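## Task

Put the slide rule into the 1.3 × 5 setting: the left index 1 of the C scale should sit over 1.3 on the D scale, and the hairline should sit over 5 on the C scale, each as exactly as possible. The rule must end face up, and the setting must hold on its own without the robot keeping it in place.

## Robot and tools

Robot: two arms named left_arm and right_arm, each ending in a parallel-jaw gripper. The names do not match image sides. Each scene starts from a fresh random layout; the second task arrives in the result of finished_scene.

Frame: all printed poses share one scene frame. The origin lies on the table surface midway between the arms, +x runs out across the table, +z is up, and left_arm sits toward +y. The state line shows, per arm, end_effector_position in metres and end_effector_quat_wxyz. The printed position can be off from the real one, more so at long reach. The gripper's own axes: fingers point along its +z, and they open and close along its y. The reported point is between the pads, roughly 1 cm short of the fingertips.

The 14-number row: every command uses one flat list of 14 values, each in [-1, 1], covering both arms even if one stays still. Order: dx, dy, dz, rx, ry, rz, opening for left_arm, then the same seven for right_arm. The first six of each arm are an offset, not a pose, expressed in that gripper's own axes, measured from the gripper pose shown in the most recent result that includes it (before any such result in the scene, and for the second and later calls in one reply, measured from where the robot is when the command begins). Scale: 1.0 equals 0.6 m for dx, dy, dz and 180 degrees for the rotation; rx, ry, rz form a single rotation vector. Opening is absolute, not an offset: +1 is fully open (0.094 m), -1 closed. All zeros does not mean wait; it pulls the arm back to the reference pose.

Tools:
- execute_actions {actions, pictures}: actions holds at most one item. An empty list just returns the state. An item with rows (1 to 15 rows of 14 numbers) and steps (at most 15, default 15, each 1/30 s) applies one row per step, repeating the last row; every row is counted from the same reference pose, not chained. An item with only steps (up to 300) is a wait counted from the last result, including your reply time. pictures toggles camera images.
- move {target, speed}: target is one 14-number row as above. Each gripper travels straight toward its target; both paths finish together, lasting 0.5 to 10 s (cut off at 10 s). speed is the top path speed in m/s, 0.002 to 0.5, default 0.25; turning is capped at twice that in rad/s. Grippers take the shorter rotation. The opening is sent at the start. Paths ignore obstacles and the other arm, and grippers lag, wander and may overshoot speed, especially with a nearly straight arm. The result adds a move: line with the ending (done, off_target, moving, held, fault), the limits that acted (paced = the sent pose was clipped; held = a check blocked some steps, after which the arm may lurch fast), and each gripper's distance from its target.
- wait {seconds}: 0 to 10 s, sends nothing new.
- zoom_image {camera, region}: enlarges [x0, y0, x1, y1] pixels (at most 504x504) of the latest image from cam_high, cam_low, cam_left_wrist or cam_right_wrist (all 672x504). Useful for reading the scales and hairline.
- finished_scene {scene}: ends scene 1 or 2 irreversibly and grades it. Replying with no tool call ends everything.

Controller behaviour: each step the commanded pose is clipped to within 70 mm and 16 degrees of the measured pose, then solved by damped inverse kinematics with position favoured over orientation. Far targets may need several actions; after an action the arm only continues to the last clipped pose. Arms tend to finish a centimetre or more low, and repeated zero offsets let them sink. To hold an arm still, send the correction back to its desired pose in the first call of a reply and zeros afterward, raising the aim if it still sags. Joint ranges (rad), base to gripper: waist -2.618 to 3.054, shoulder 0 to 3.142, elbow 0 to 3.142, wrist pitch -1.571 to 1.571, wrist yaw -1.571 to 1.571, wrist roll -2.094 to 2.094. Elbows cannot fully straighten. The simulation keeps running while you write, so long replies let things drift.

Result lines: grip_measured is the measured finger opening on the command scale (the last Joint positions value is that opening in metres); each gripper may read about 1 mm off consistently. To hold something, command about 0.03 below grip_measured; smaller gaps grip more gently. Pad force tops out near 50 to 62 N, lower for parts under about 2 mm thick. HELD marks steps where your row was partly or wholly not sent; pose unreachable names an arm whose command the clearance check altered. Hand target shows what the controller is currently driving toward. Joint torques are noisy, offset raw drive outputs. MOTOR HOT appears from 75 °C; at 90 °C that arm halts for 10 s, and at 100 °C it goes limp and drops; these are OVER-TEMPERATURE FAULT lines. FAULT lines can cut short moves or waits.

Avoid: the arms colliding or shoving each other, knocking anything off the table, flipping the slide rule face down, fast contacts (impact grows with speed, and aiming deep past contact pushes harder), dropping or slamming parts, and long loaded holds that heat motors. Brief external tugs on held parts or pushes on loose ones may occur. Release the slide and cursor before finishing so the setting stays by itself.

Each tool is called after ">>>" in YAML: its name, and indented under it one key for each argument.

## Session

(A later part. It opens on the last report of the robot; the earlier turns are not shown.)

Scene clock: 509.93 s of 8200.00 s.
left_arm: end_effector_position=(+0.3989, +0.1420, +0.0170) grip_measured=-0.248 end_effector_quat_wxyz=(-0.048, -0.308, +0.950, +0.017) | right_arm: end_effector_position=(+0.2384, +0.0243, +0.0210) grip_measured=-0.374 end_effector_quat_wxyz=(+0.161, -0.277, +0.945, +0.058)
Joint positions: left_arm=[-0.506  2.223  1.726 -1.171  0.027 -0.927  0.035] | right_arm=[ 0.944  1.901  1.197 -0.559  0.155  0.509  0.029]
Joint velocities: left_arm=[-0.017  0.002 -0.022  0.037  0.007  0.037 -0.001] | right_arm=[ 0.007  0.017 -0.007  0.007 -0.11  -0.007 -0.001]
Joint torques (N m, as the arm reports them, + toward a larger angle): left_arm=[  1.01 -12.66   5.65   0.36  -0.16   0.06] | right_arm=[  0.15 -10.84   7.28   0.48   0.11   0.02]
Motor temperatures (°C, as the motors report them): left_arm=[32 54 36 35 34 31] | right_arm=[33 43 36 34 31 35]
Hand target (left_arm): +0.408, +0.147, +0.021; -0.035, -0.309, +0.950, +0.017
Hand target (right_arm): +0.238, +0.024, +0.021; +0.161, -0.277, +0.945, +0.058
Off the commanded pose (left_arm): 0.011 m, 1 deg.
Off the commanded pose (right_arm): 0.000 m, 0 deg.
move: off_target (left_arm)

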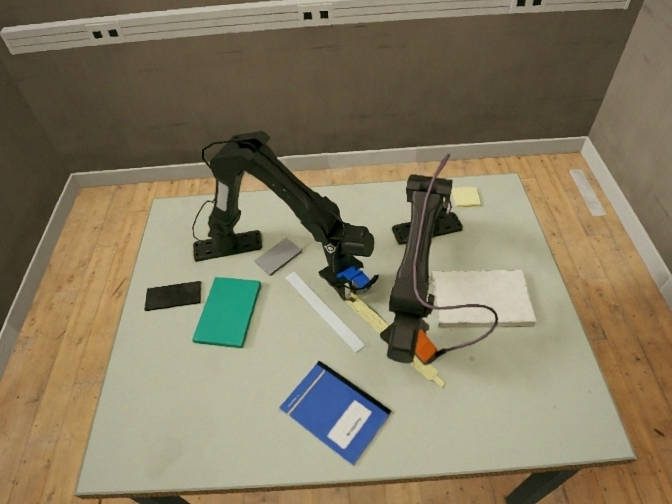

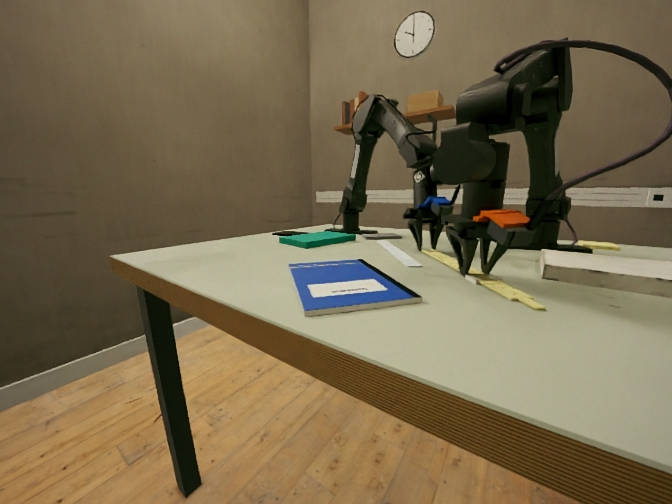

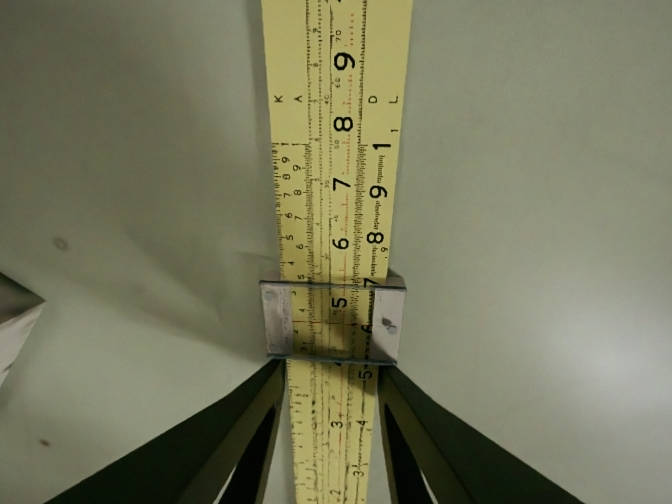

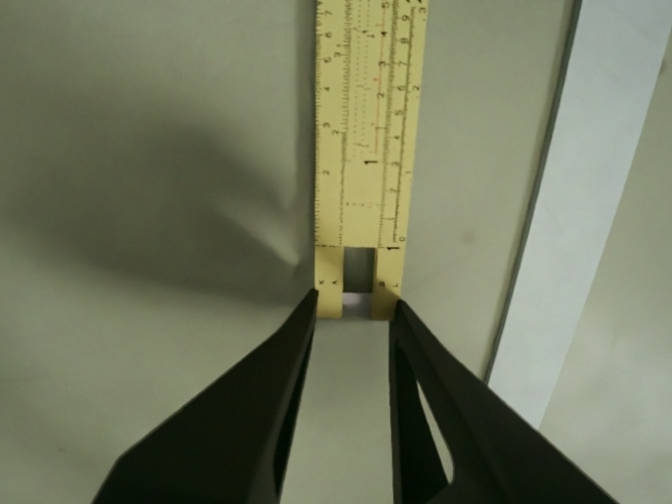

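>>> move:
  target: [-0.025,0,-0.008,0,0,0,-0.25,0,0,0,0,0,0,-0.41]
  speed: 0.008

>>> zoom_image:
  camera: "cam_left_wrist"
  region: [310,270,410,360]

Scene clock: 515.33 s of 8200.00 s.
left_arm: end_effector_position=(+0.4028, +0.1457, +0.0172) grip_measured=-0.248 end_effector_quat_wxyz=(-0.058, -0.304, +0.951, +0.017) | right_arm: end_effector_position=(+0.2384, +0.0243, +0.0210) grip_measured=-0.374 end_effector_quat_wxyz=(+0.161, -0.277, +0.945, +0.058)
Joint positions: left_arm=[-0.49   2.252  1.772 -1.206  0.037 -0.904  0.035] | right_arm=[ 0.944  1.901  1.197 -0.559  0.155  0.509  0.029]
Joint velocities: left_arm=[ 0.017  0.007  0.012  0.022  0.007 -0.007 -0.   ] | right_arm=[-0.007 -0.007  0.002  0.022 -0.037 -0.007 -0.   ]
Joint torques (N m, as the arm reports them, + toward a larger angle): left_arm=[  1.24 -12.6    5.43   0.28  -0.15   0.04] | right_arm=[  0.19 -10.7    7.2    0.53   0.12   0.  ]
Motor temperatures (°C, as the motors report them): left_arm=[32 55 36 35 34 31] | right_arm=[33 43 36 34 31 35]
Hand target (left_arm): +0.411, +0.151, +0.020; -0.048, -0.308, +0.950, +0.017
Hand target (right_arm): +0.238, +0.024, +0.021; +0.161, -0.277, +0.945, +0.058
Off the commanded pose (left_arm): 0.011 m, 1 deg.
Off the commanded pose (right_arm): 0.000 m, 0 deg.
After step 90, 0.20 s passed at rest.
move: off_target (left_arm)

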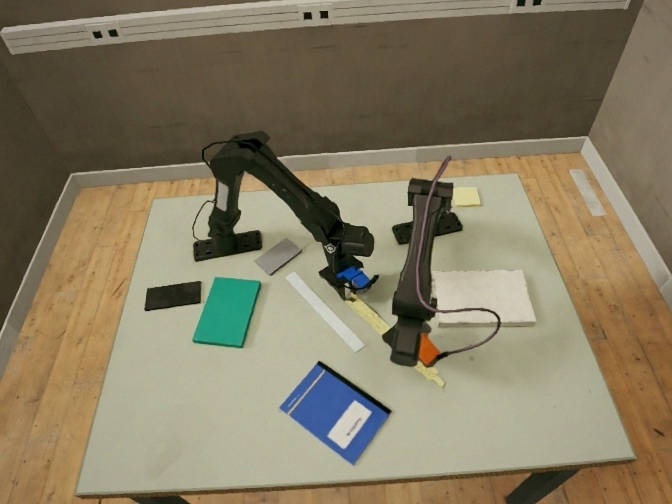

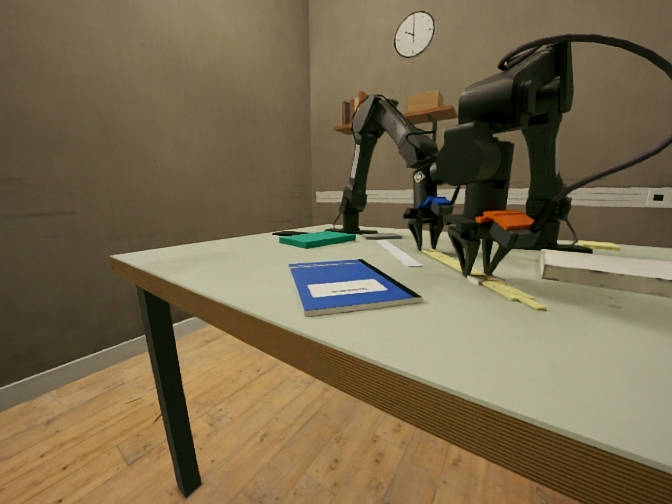

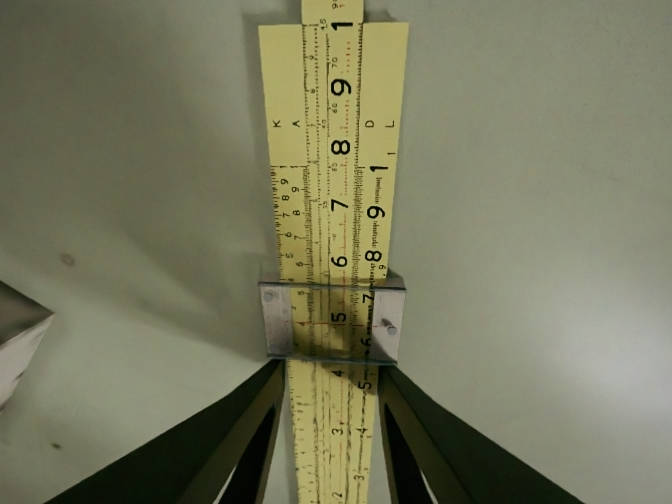

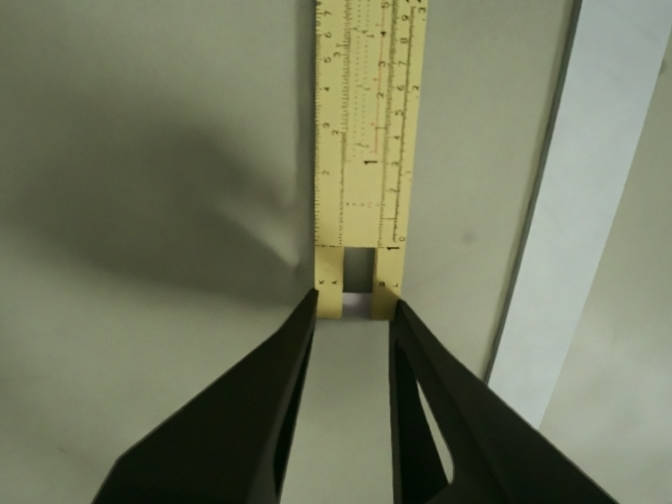

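Region (310, 270, 410, 360) of cam_left_wrist's 672x504 image, scaled by 5.040, with more detail than that image has; it fills the top 454 rows of this view, and the rest is white.

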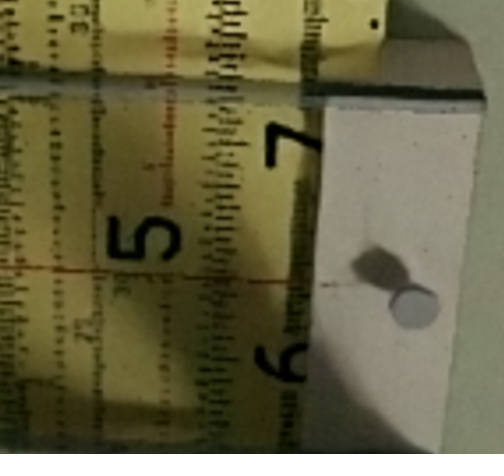

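>>> move:
  target: [-0.02,0,-0.006,0,0,0,-0.25,0,0,0,0,0,0,-0.41]
  speed: 0.006

>>> zoom_image:
  camera: "cam_left_wrist"
  region: [320,285,390,355]

Scene clock: 521.93 s of 8200.00 s.
left_arm: end_effector_position=(+0.4044, +0.1473, +0.0174) grip_measured=-0.248 end_effector_quat_wxyz=(-0.068, -0.301, +0.951, +0.017) | right_arm: end_effector_position=(+0.2384, +0.0243, +0.0210) grip_measured=-0.374 end_effector_quat_wxyz=(+0.161, -0.277, +0.945, +0.058)
Joint positions: left_arm=[-0.48   2.273  1.807 -1.237  0.048 -0.887  0.035] | right_arm=[ 0.944  1.901  1.197 -0.559  0.155  0.509  0.029]
Joint velocities: left_arm=[ 0.017 -0.002  0.032 -0.022 -0.007  0.022  0.001] | right_arm=[ 0.017  0.002  0.002 -0.022  0.022 -0.066  0.   ]
Joint torques (N m, as the arm reports them, + toward a larger angle): left_arm=[  1.34 -12.55   5.46   0.31  -0.13   0.06] | right_arm=[ -0.07 -10.83   7.07   0.48   0.1   -0.02]
Motor temperatures (°C, as the motors report them): left_arm=[32 55 36 35 34 31] | right_arm=[33 42 36 34 31 35]
Hand target (left_arm): +0.413, +0.153, +0.020; -0.058, -0.305, +0.951, +0.017
Hand target (right_arm): +0.238, +0.024, +0.021; +0.161, -0.277, +0.945, +0.058
Off the commanded pose (left_arm): 0.010 m, 1 deg.
Off the commanded pose (right_arm): 0.000 m, 0 deg.
After step 90, 1.30 s passed at rest.
move: done

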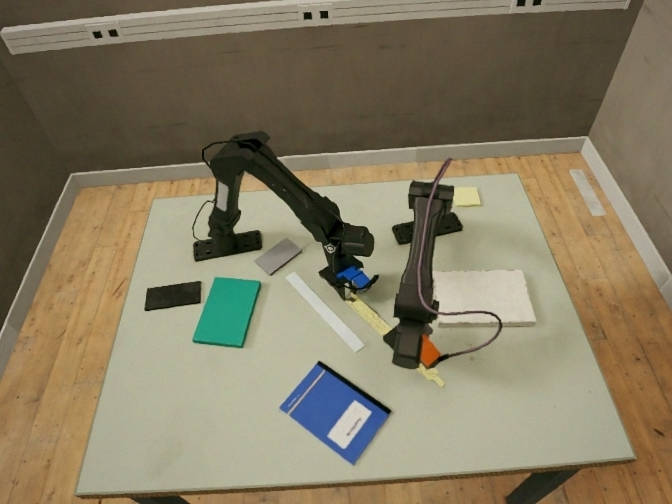

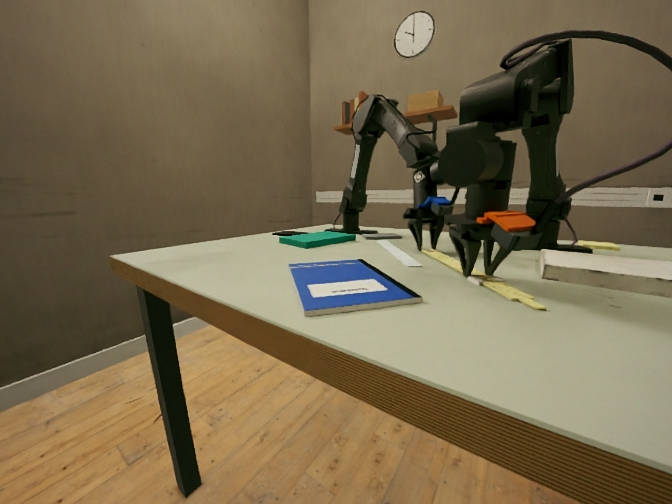

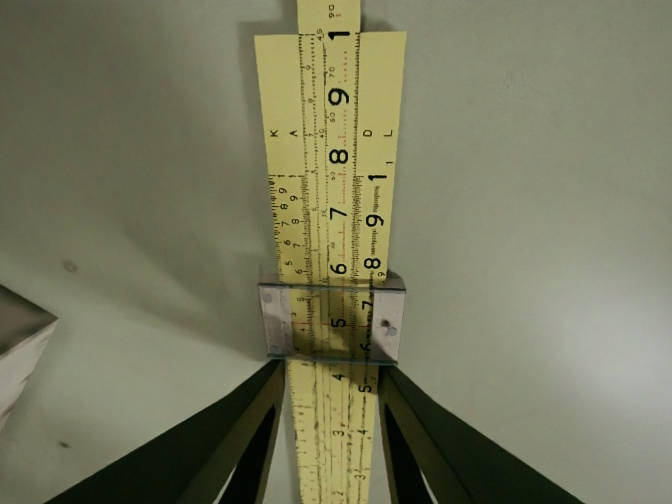

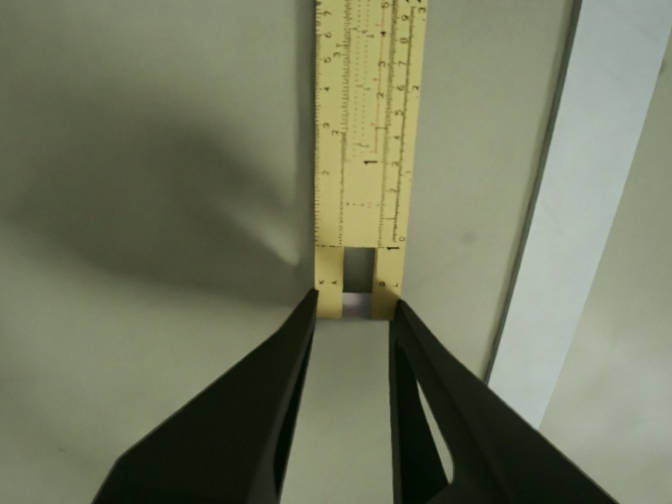

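Region (320, 285, 390, 355) of cam_left_wrist's 672x504 image, scaled by 7.200, with more detail than that image has.

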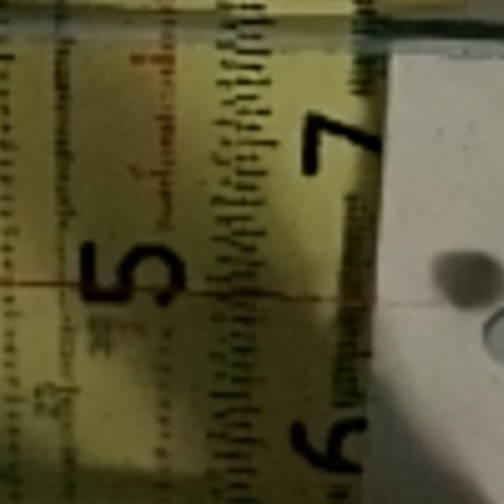

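>>> move:
  target: [-0.0175,0,-0.005,0,0,0,-0.25,0,0,0,0,0,0,-0.41]
  speed: 0.005

>>> zoom_image:
  camera: "cam_left_wrist"
  region: [320,285,390,355]

Scene clock: 528.73 s of 8200.00 s.
left_arm: end_effector_position=(+0.4045, +0.1474, +0.0175) grip_measured=-0.248 end_effector_quat_wxyz=(-0.079, -0.297, +0.951, +0.016) | right_arm: end_effector_position=(+0.2384, +0.0243, +0.0210) grip_measured=-0.374 end_effector_quat_wxyz=(+0.161, -0.277, +0.945, +0.058)
Joint positions: left_arm=[-0.475  2.292  1.836 -1.265  0.059 -0.873  0.035] | right_arm=[ 0.944  1.901  1.197 -0.559  0.155  0.509  0.029]
Joint velocities: left_arm=[ 0.007 -0.002 -0.017 -0.007 -0.022 -0.007 -0.001] | right_arm=[-0.002 -0.007 -0.002  0.051  0.022  0.007  0.001]
Joint torques (N m, as the arm reports them, + toward a larger angle): left_arm=[  1.27 -12.65   5.4    0.26  -0.11   0.06] | right_arm=[  0.14 -10.77   7.38   0.43   0.12   0.  ]
Motor temperatures (°C, as the motors report them): left_arm=[32 55 36 35 34 31] | right_arm=[33 42 36 34 31 35]
Hand target (left_arm): +0.413, +0.153, +0.019; -0.069, -0.301, +0.951, +0.017
Hand target (right_arm): +0.238, +0.024, +0.021; +0.161, -0.277, +0.945, +0.058
Off the commanded pose (left_arm): 0.011 m, 1 deg.
Off the commanded pose (right_arm): 0.000 m, 0 deg.
After step 90, 1.40 s passed at rest.
move: off_target (left_arm)

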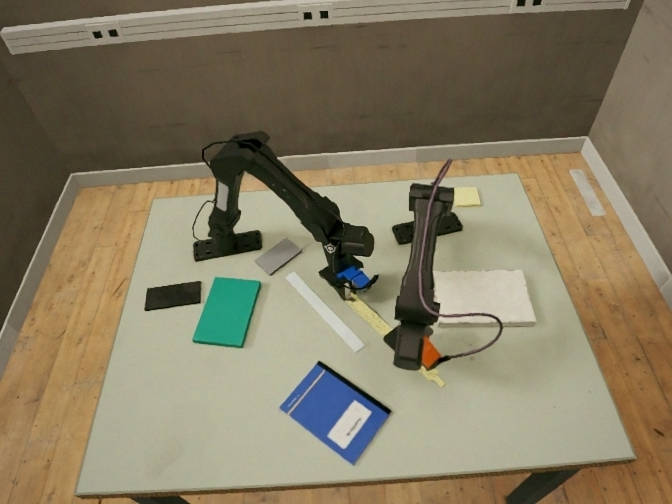

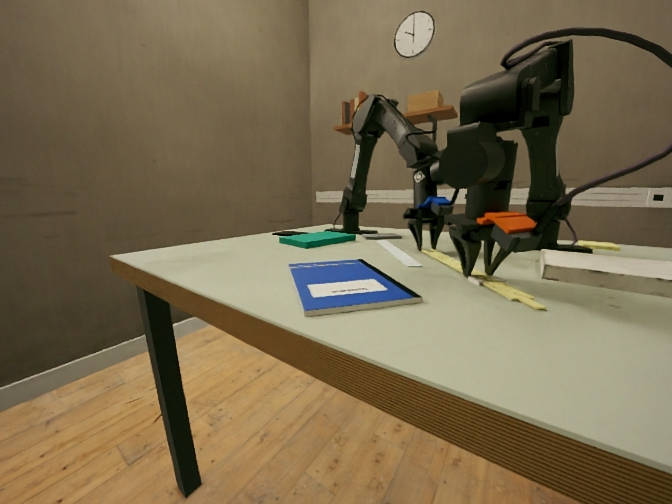

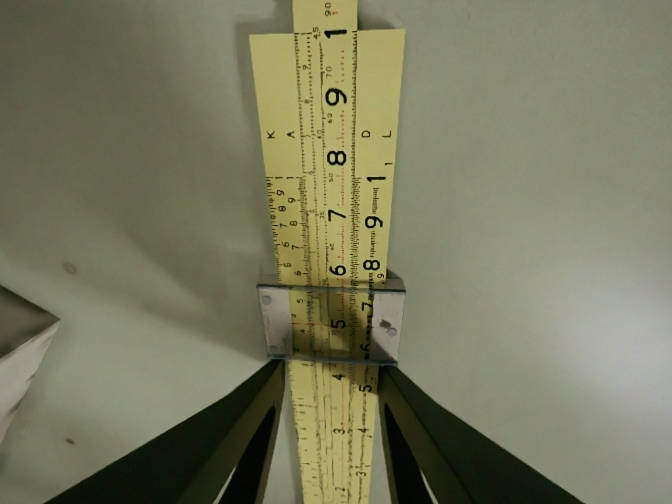

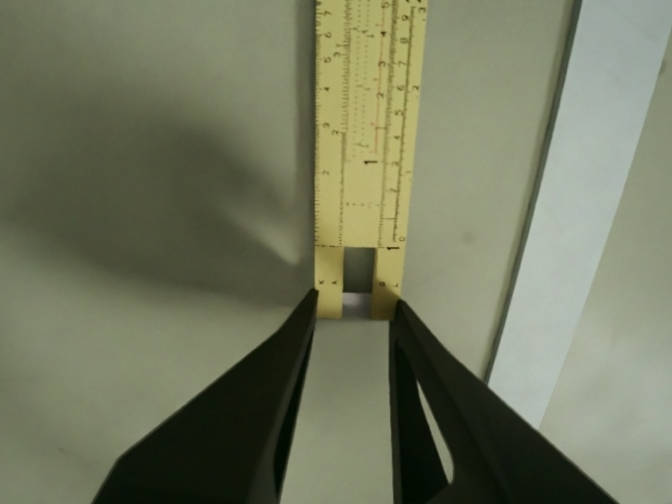

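Region (320, 285, 390, 355) of cam_left_wrist's 672x504 image, scaled by 7.200, with more detail than that image has.

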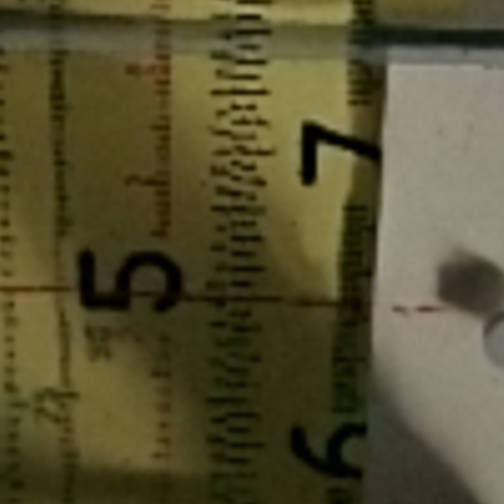

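>>> move:
  target: [0.02,0,-0.03,0,-0.045,0,-0.25,0,0,0,0,0,0,-0.41]
  speed: 0.03

>>> move:
  target: [0.045,0,-0.012,0,0,0,-0.25,0,0,0,0,0,0,-0.41]
  speed: 0.04

Scene clock: 536.80 s of 8200.00 s.
left_arm: end_effector_position=(+0.3952, +0.1435, +0.0255) grip_measured=-0.248 end_effector_quat_wxyz=(-0.030, -0.296, +0.954, +0.044) | right_arm: end_effector_position=(+0.2381, +0.0245, +0.0210) grip_measured=-0.374 end_effector_quat_wxyz=(+0.161, -0.277, +0.946, +0.058)
Joint positions: left_arm=[-0.533  2.202  1.724 -1.194 -0.035 -0.933  0.035] | right_arm=[ 0.944  1.901  1.197 -0.559  0.153  0.509  0.029]
Joint velocities: left_arm=[ 0.002 -0.012  0.007 -0.037 -0.051 -0.066  0.001] | right_arm=[-0.012  0.002 -0.002 -0.007  0.007 -0.037 -0.001]
Joint torques (N m, as the arm reports them, + toward a larger angle): left_arm=[ -0.99 -15.59   3.26   0.43  -0.15  -0.14] | right_arm=[  0.12 -10.72   6.93   0.41   0.08  -0.02]
Motor temperatures (°C, as the motors report them): left_arm=[32 55 36 35 34 31] | right_arm=[33 42 36 34 31 35]
Hand target (left_arm): +0.398, +0.141, +0.037; -0.012, -0.296, +0.954, +0.038
Hand target (right_arm): +0.238, +0.024, +0.021; +0.161, -0.277, +0.945, +0.058
Off the commanded pose (left_arm): 0.012 m, 2 deg.
Off the commanded pose (right_arm): 0.000 m, 0 deg.
After step 90, 2.47 s passed at rest.
move: off_target (left_arm)

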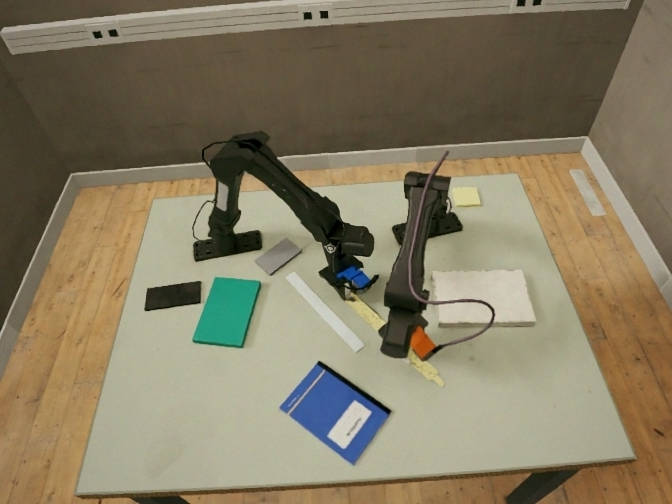

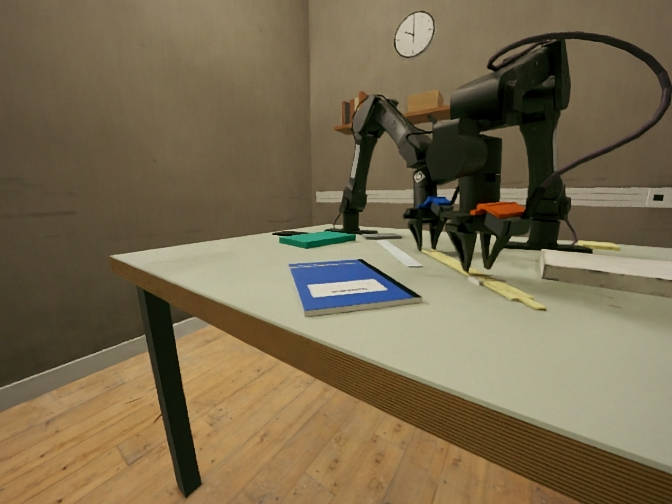

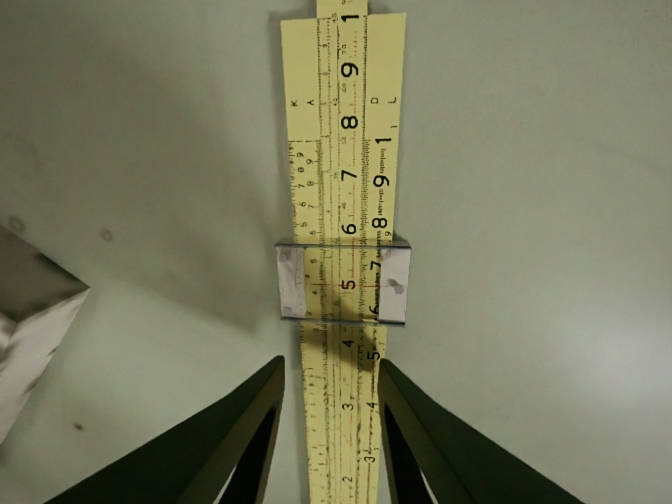

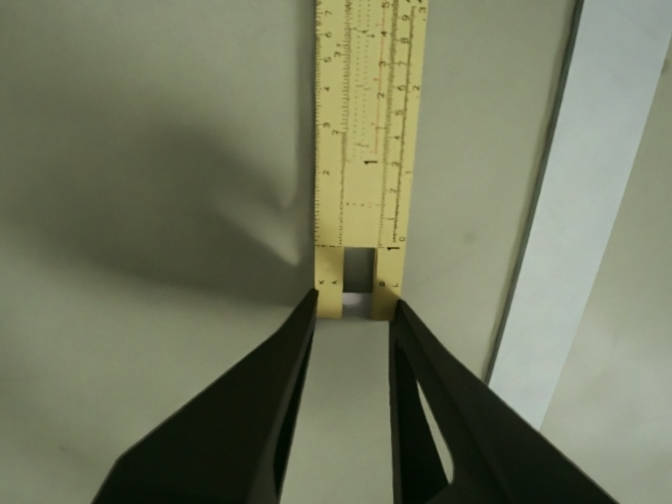

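Scene clock: 537.80 s of 8200.00 s.
left_arm: end_effector_position=(+0.3738, +0.1310, +0.0231) grip_measured=-0.248 end_effector_quat_wxyz=(-0.041, -0.295, +0.953, +0.053) | right_arm: end_effector_position=(+0.2380, +0.0245, +0.0209) grip_measured=-0.374 end_effector_quat_wxyz=(+0.161, -0.277, +0.946, +0.058)
Joint positions: left_arm=[-0.58   2.171  1.661 -1.192 -0.03  -0.978  0.035] | right_arm=[ 0.944  1.901  1.197 -0.559  0.153  0.509  0.029]
Joint velocities: left_arm=[-0.002  0.002 -0.002  0.051 -0.022 -0.037 -0.   ] | right_arm=[ 0.007  0.007 -0.012 -0.037 -0.066  0.022  0.   ]
Joint torques (N m, as the arm reports them, + toward a larger angle): left_arm=[ -0.71 -15.08   3.1    0.32  -0.01  -0.09] | right_arm=[  0.45 -10.53   7.18   0.4    0.14  -0.02]
Motor temperatures (°C, as the motors report them): left_arm=[32 55 36 35 34 31] | right_arm=[33 42 36 34 31 35]
Hand target (left_arm): +0.374, +0.128, +0.033; -0.030, -0.296, +0.954, +0.044
Hand target (right_arm): +0.238, +0.025, +0.021; +0.161, -0.277, +0.946, +0.058
Off the commanded pose (left_arm): 0.011 m, 2 deg.
Off the commanded pose (right_arm): 0.000 m, 0 deg.
move: off_target (left_arm)

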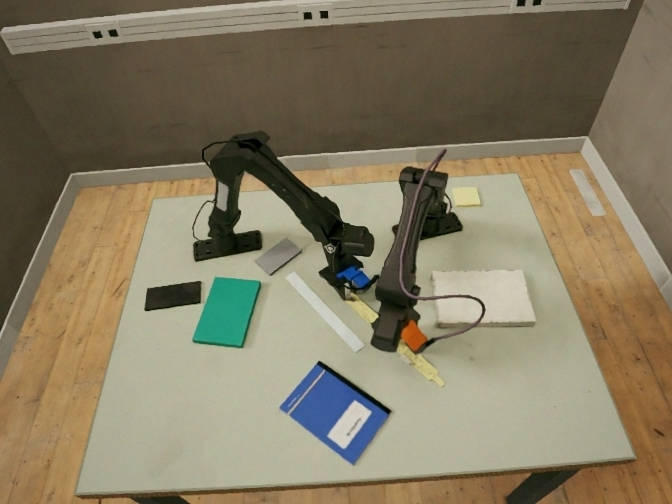

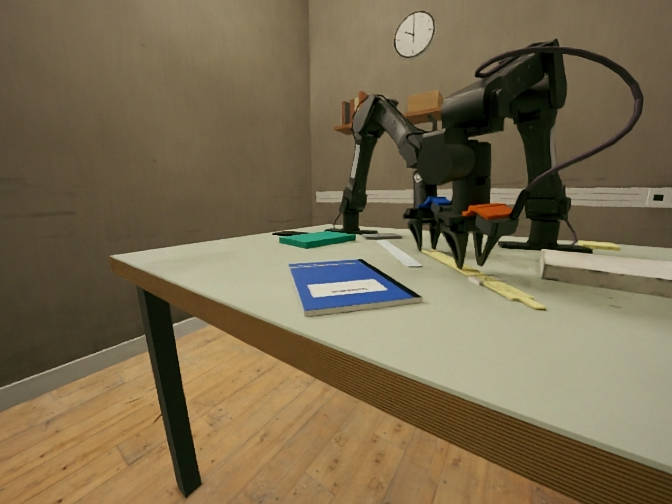

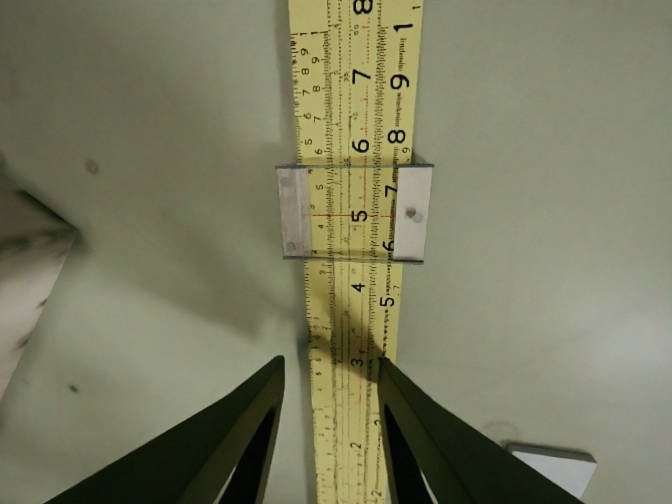

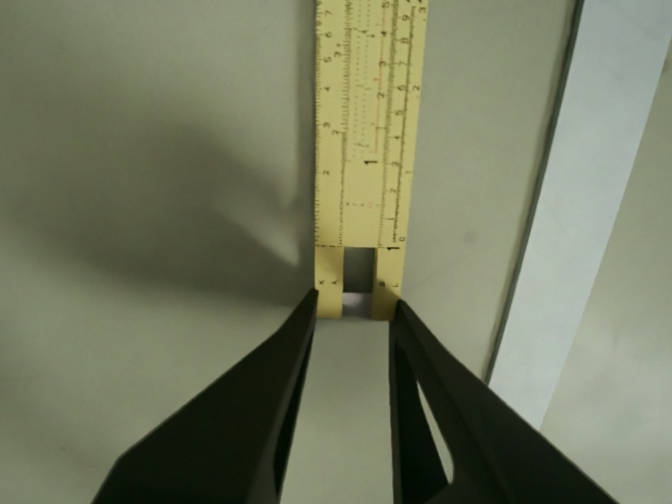

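>>> execute_actions:
  actions: []

>>> zoom_image:
  camera: "cam_left_wrist"
  region: [300,160,430,270]

Scene clock: 547.43 s of 8200.00 s.
left_arm: end_effector_position=(+0.3738, +0.1310, +0.0231) grip_measured=-0.248 end_effector_quat_wxyz=(-0.041, -0.295, +0.953, +0.053) | right_arm: end_effector_position=(+0.2380, +0.0245, +0.0209) grip_measured=-0.374 end_effector_quat_wxyz=(+0.161, -0.277, +0.946, +0.058)
Joint positions: left_arm=[-0.58   2.171  1.661 -1.192 -0.03  -0.98   0.035] | right_arm=[ 0.944  1.901  1.197 -0.559  0.153  0.509  0.029]
Joint velocities: left_arm=[ 0.022 -0.007 -0.002  0.007  0.007  0.007  0.001] | right_arm=[-0.012 -0.007  0.012  0.007  0.051 -0.007  0.   ]
Joint torques (N m, as the arm reports them, + toward a larger angle): left_arm=[ -0.67 -15.03   3.09   0.33   0.01  -0.1 ] | right_arm=[  0.01 -10.68   7.37   0.44   0.11  -0.05]
Motor temperatures (°C, as the motors report them): left_arm=[32 56 36 35 34 31] | right_arm=[33 42 36 35 31 35]
Hand target (left_arm): +0.374, +0.128, +0.033; -0.030, -0.296, +0.954, +0.044
Hand target (right_arm): +0.238, +0.025, +0.021; +0.161, -0.277, +0.946, +0.058
Off the commanded pose (left_arm): 0.011 m, 2 deg.
Off the commanded pose (right_arm): 0.000 m, 0 deg.
Steps of this call (steps 1 to 90: nothing new was sent; then 6.63 s passed at rest). Readings (end_effector_position):
1: left_arm (+0.3738, +0.1310, +0.0231) | right_arm (+0.2380, +0.0245, +0.0209)
2: left_arm (+0.3738, +0.1310, +0.0231) | right_arm (+0.2380, +0.0245, +0.0209)
4: left_arm (+0.3738, +0.1310, +0.0231) | right_arm (+0.2380, +0.0245, +0.0209)
8: left_arm (+0.3738, +0.1310, +0.0231) | right_arm (+0.2380, +0.0245, +0.0209)
90: the state above

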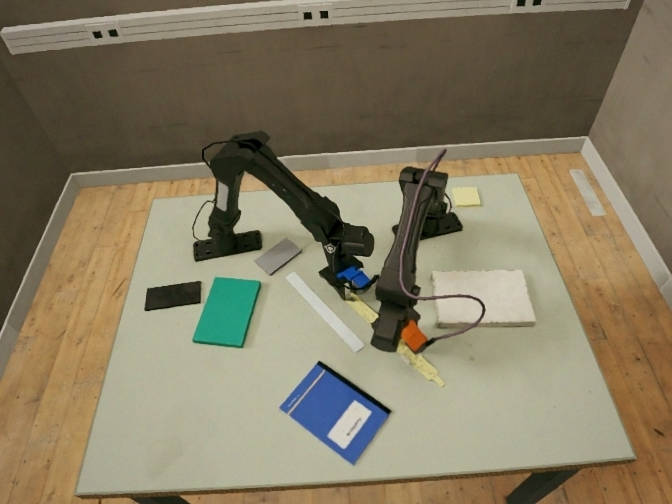

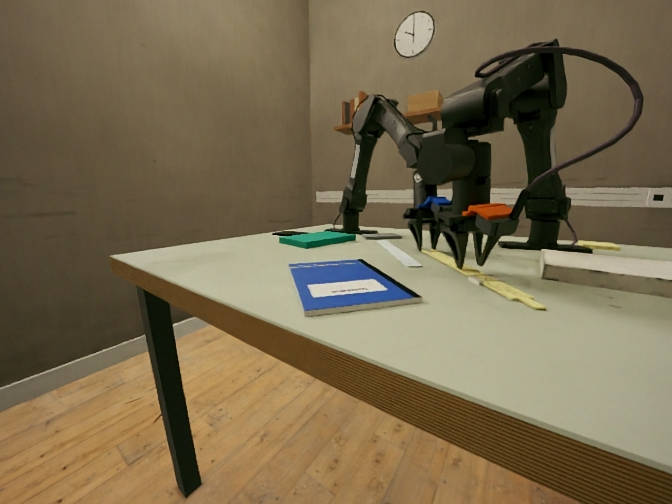

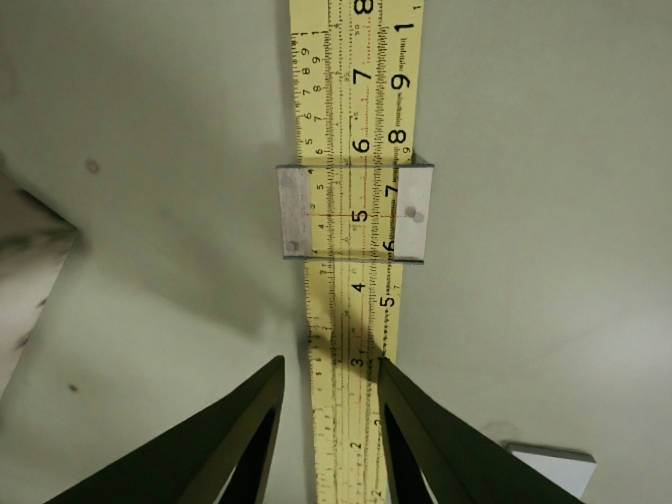

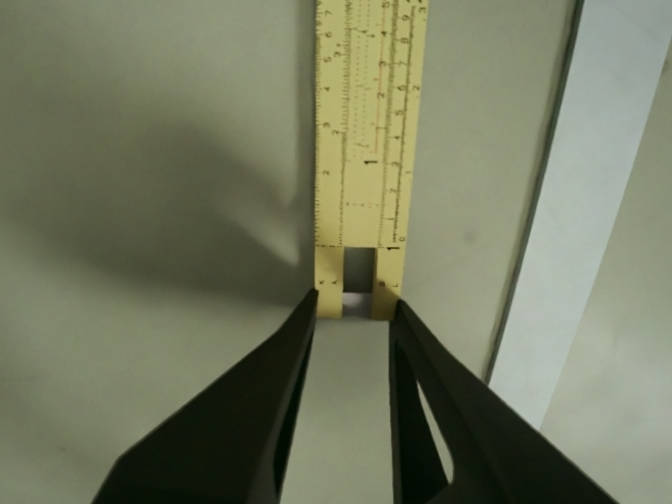

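Region (300, 160, 430, 270) of cam_left_wrist's 672x504 image, scaled by 3.877, with more detail than that image has; it fills the top 426 rows of this view, and the rest is white.

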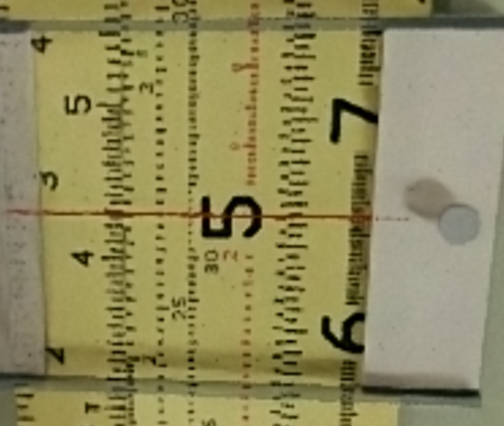

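>>> zoom_image:
  camera: "cam_left_wrist"
  region: [345,185,405,250]

Region (345, 185, 405, 250) of cam_left_wrist's 672x504 image, scaled by 7.754, with more detail than that image has; it fills the left 465 columns of this view, and the rest is white.

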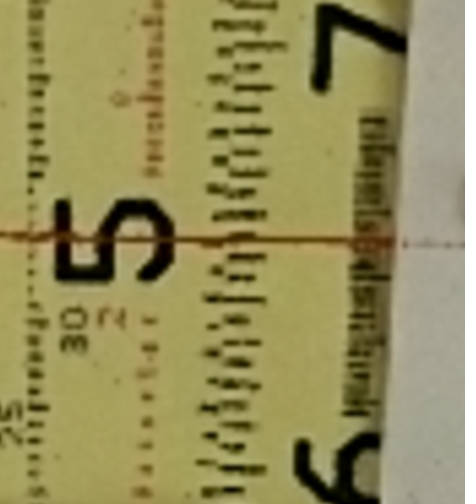

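>>> move:
  target: [0,0,-0.05,0,0,0,-0.25,0,0,0,0,0,0,-0.41]
  speed: 0.1

>>> move:
  target: [-0.075,0,-0.01,0,0,0,-0.25,0,0,0,0,0,0,-0.41]
  speed: 0.1

Scene clock: 559.50 s of 8200.00 s.
left_arm: end_effector_position=(+0.3721, +0.1316, +0.0425) grip_measured=-0.248 end_effector_quat_wxyz=(-0.051, -0.295, +0.952, +0.061) | right_arm: end_effector_position=(+0.2380, +0.0245, +0.0209) grip_measured=-0.374 end_effector_quat_wxyz=(+0.161, -0.277, +0.946, +0.058)
Joint positions: left_arm=[-0.58   2.171  1.737 -1.292 -0.03  -0.98   0.035] | right_arm=[ 0.944  1.901  1.197 -0.559  0.153  0.509  0.029]
Joint velocities: left_arm=[-0.002 -0.007  0.007 -0.007 -0.007 -0.022 -0.   ] | right_arm=[-0.002 -0.002 -0.002 -0.037 -0.007  0.022  0.   ]
Joint torques (N m, as the arm reports them, + toward a larger angle): left_arm=[ -0.04 -13.38   5.72   0.11   0.    -0.04] | right_arm=[ -0.07 -10.68   7.06   0.41   0.12   0.02]
Motor temperatures (°C, as the motors report them): left_arm=[32 57 35 35 34 31] | right_arm=[33 42 36 35 31 35]
Hand target (left_arm): +0.377, +0.129, +0.053; -0.041, -0.295, +0.953, +0.053
Hand target (right_arm): +0.238, +0.025, +0.021; +0.161, -0.277, +0.946, +0.058
Off the commanded pose (left_arm): 0.012 m, 1 deg.
Off the commanded pose (right_arm): 0.000 m, 0 deg.
After step 90, 8.10 s passed at rest.
move: off_target (left_arm)

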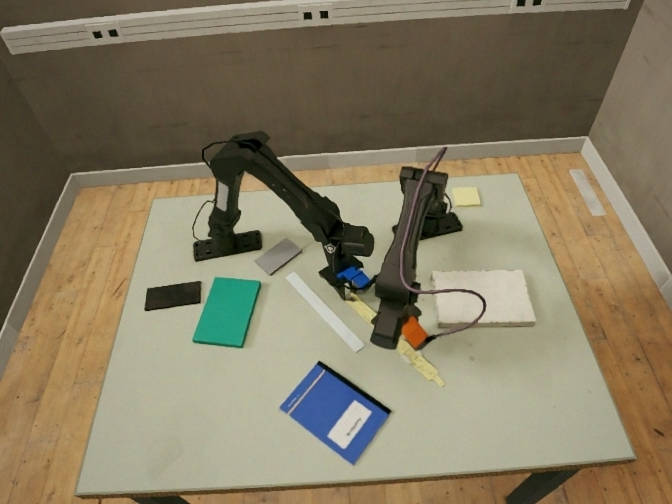

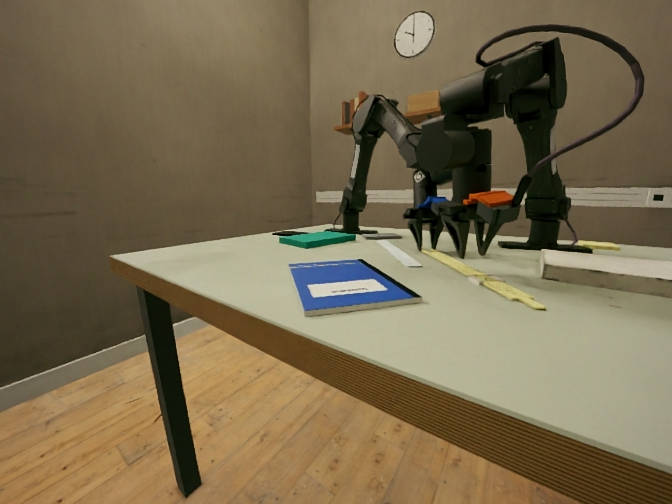

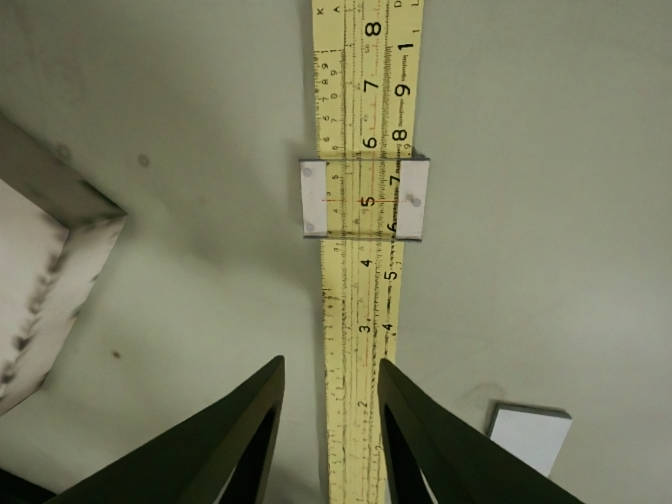

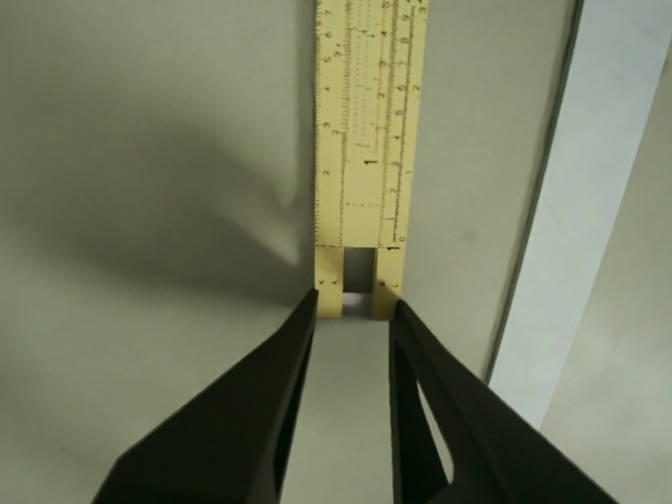

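Scene clock: 560.50 s of 8200.00 s.
left_arm: end_effector_position=(+0.4037, +0.1564, +0.0382) grip_measured=-0.248 end_effector_quat_wxyz=(-0.061, -0.297, +0.951, +0.063) | right_arm: end_effector_position=(+0.2380, +0.0245, +0.0209) grip_measured=-0.374 end_effector_quat_wxyz=(+0.161, -0.277, +0.946, +0.058)
Joint positions: left_arm=[-0.496  2.285  1.904 -1.361 -0.036 -0.901  0.035] | right_arm=[ 0.944  1.901  1.197 -0.559  0.153  0.509  0.029]
Joint velocities: left_arm=[ 0.012 -0.012  0.002  0.022 -0.007 -0.022 -0.   ] | right_arm=[-0.002 -0.012  0.012  0.022 -0.007 -0.007 -0.   ]
Joint torques (N m, as the arm reports them, + toward a larger angle): left_arm=[  0.22 -13.57   5.69   0.06  -0.1    0.04] | right_arm=[  0.04 -10.68   7.16   0.42   0.12   0.02]
Motor temperatures (°C, as the motors report them): left_arm=[32 57 35 35 34 31] | right_arm=[33 42 36 35 31 35]
Hand target (left_arm): +0.409, +0.157, +0.045; -0.052, -0.295, +0.952, +0.061
Hand target (right_arm): +0.238, +0.025, +0.021; +0.161, -0.277, +0.946, +0.058
Off the commanded pose (left_arm): 0.010 m, 1 deg.
Off the commanded pose (right_arm): 0.000 m, 0 deg.
move: done

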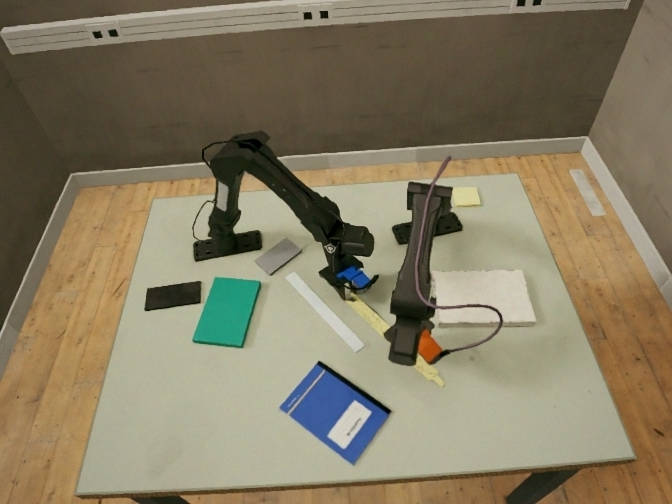

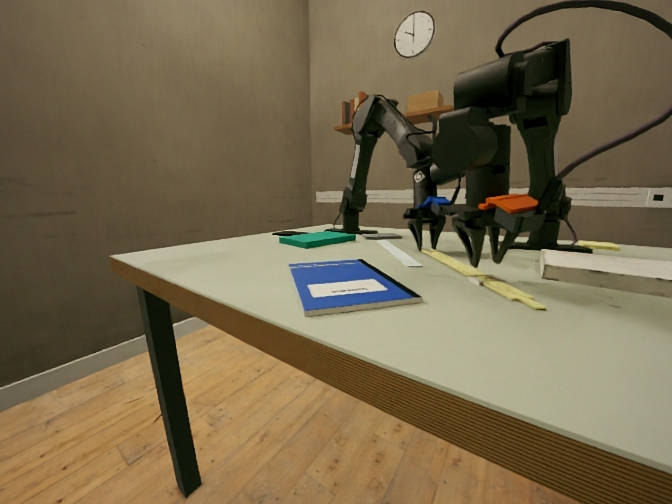

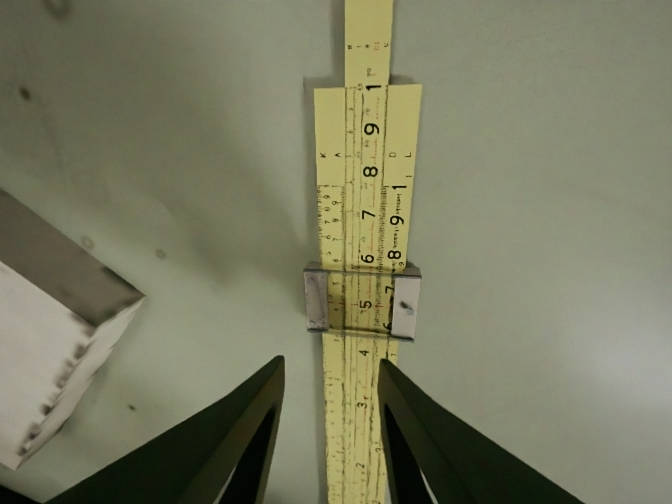

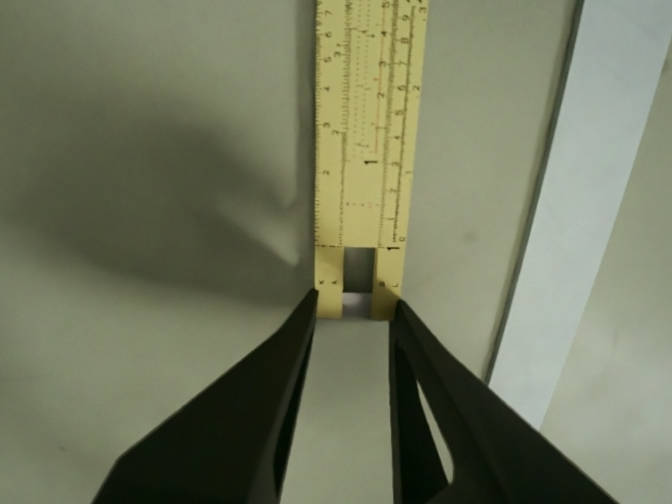

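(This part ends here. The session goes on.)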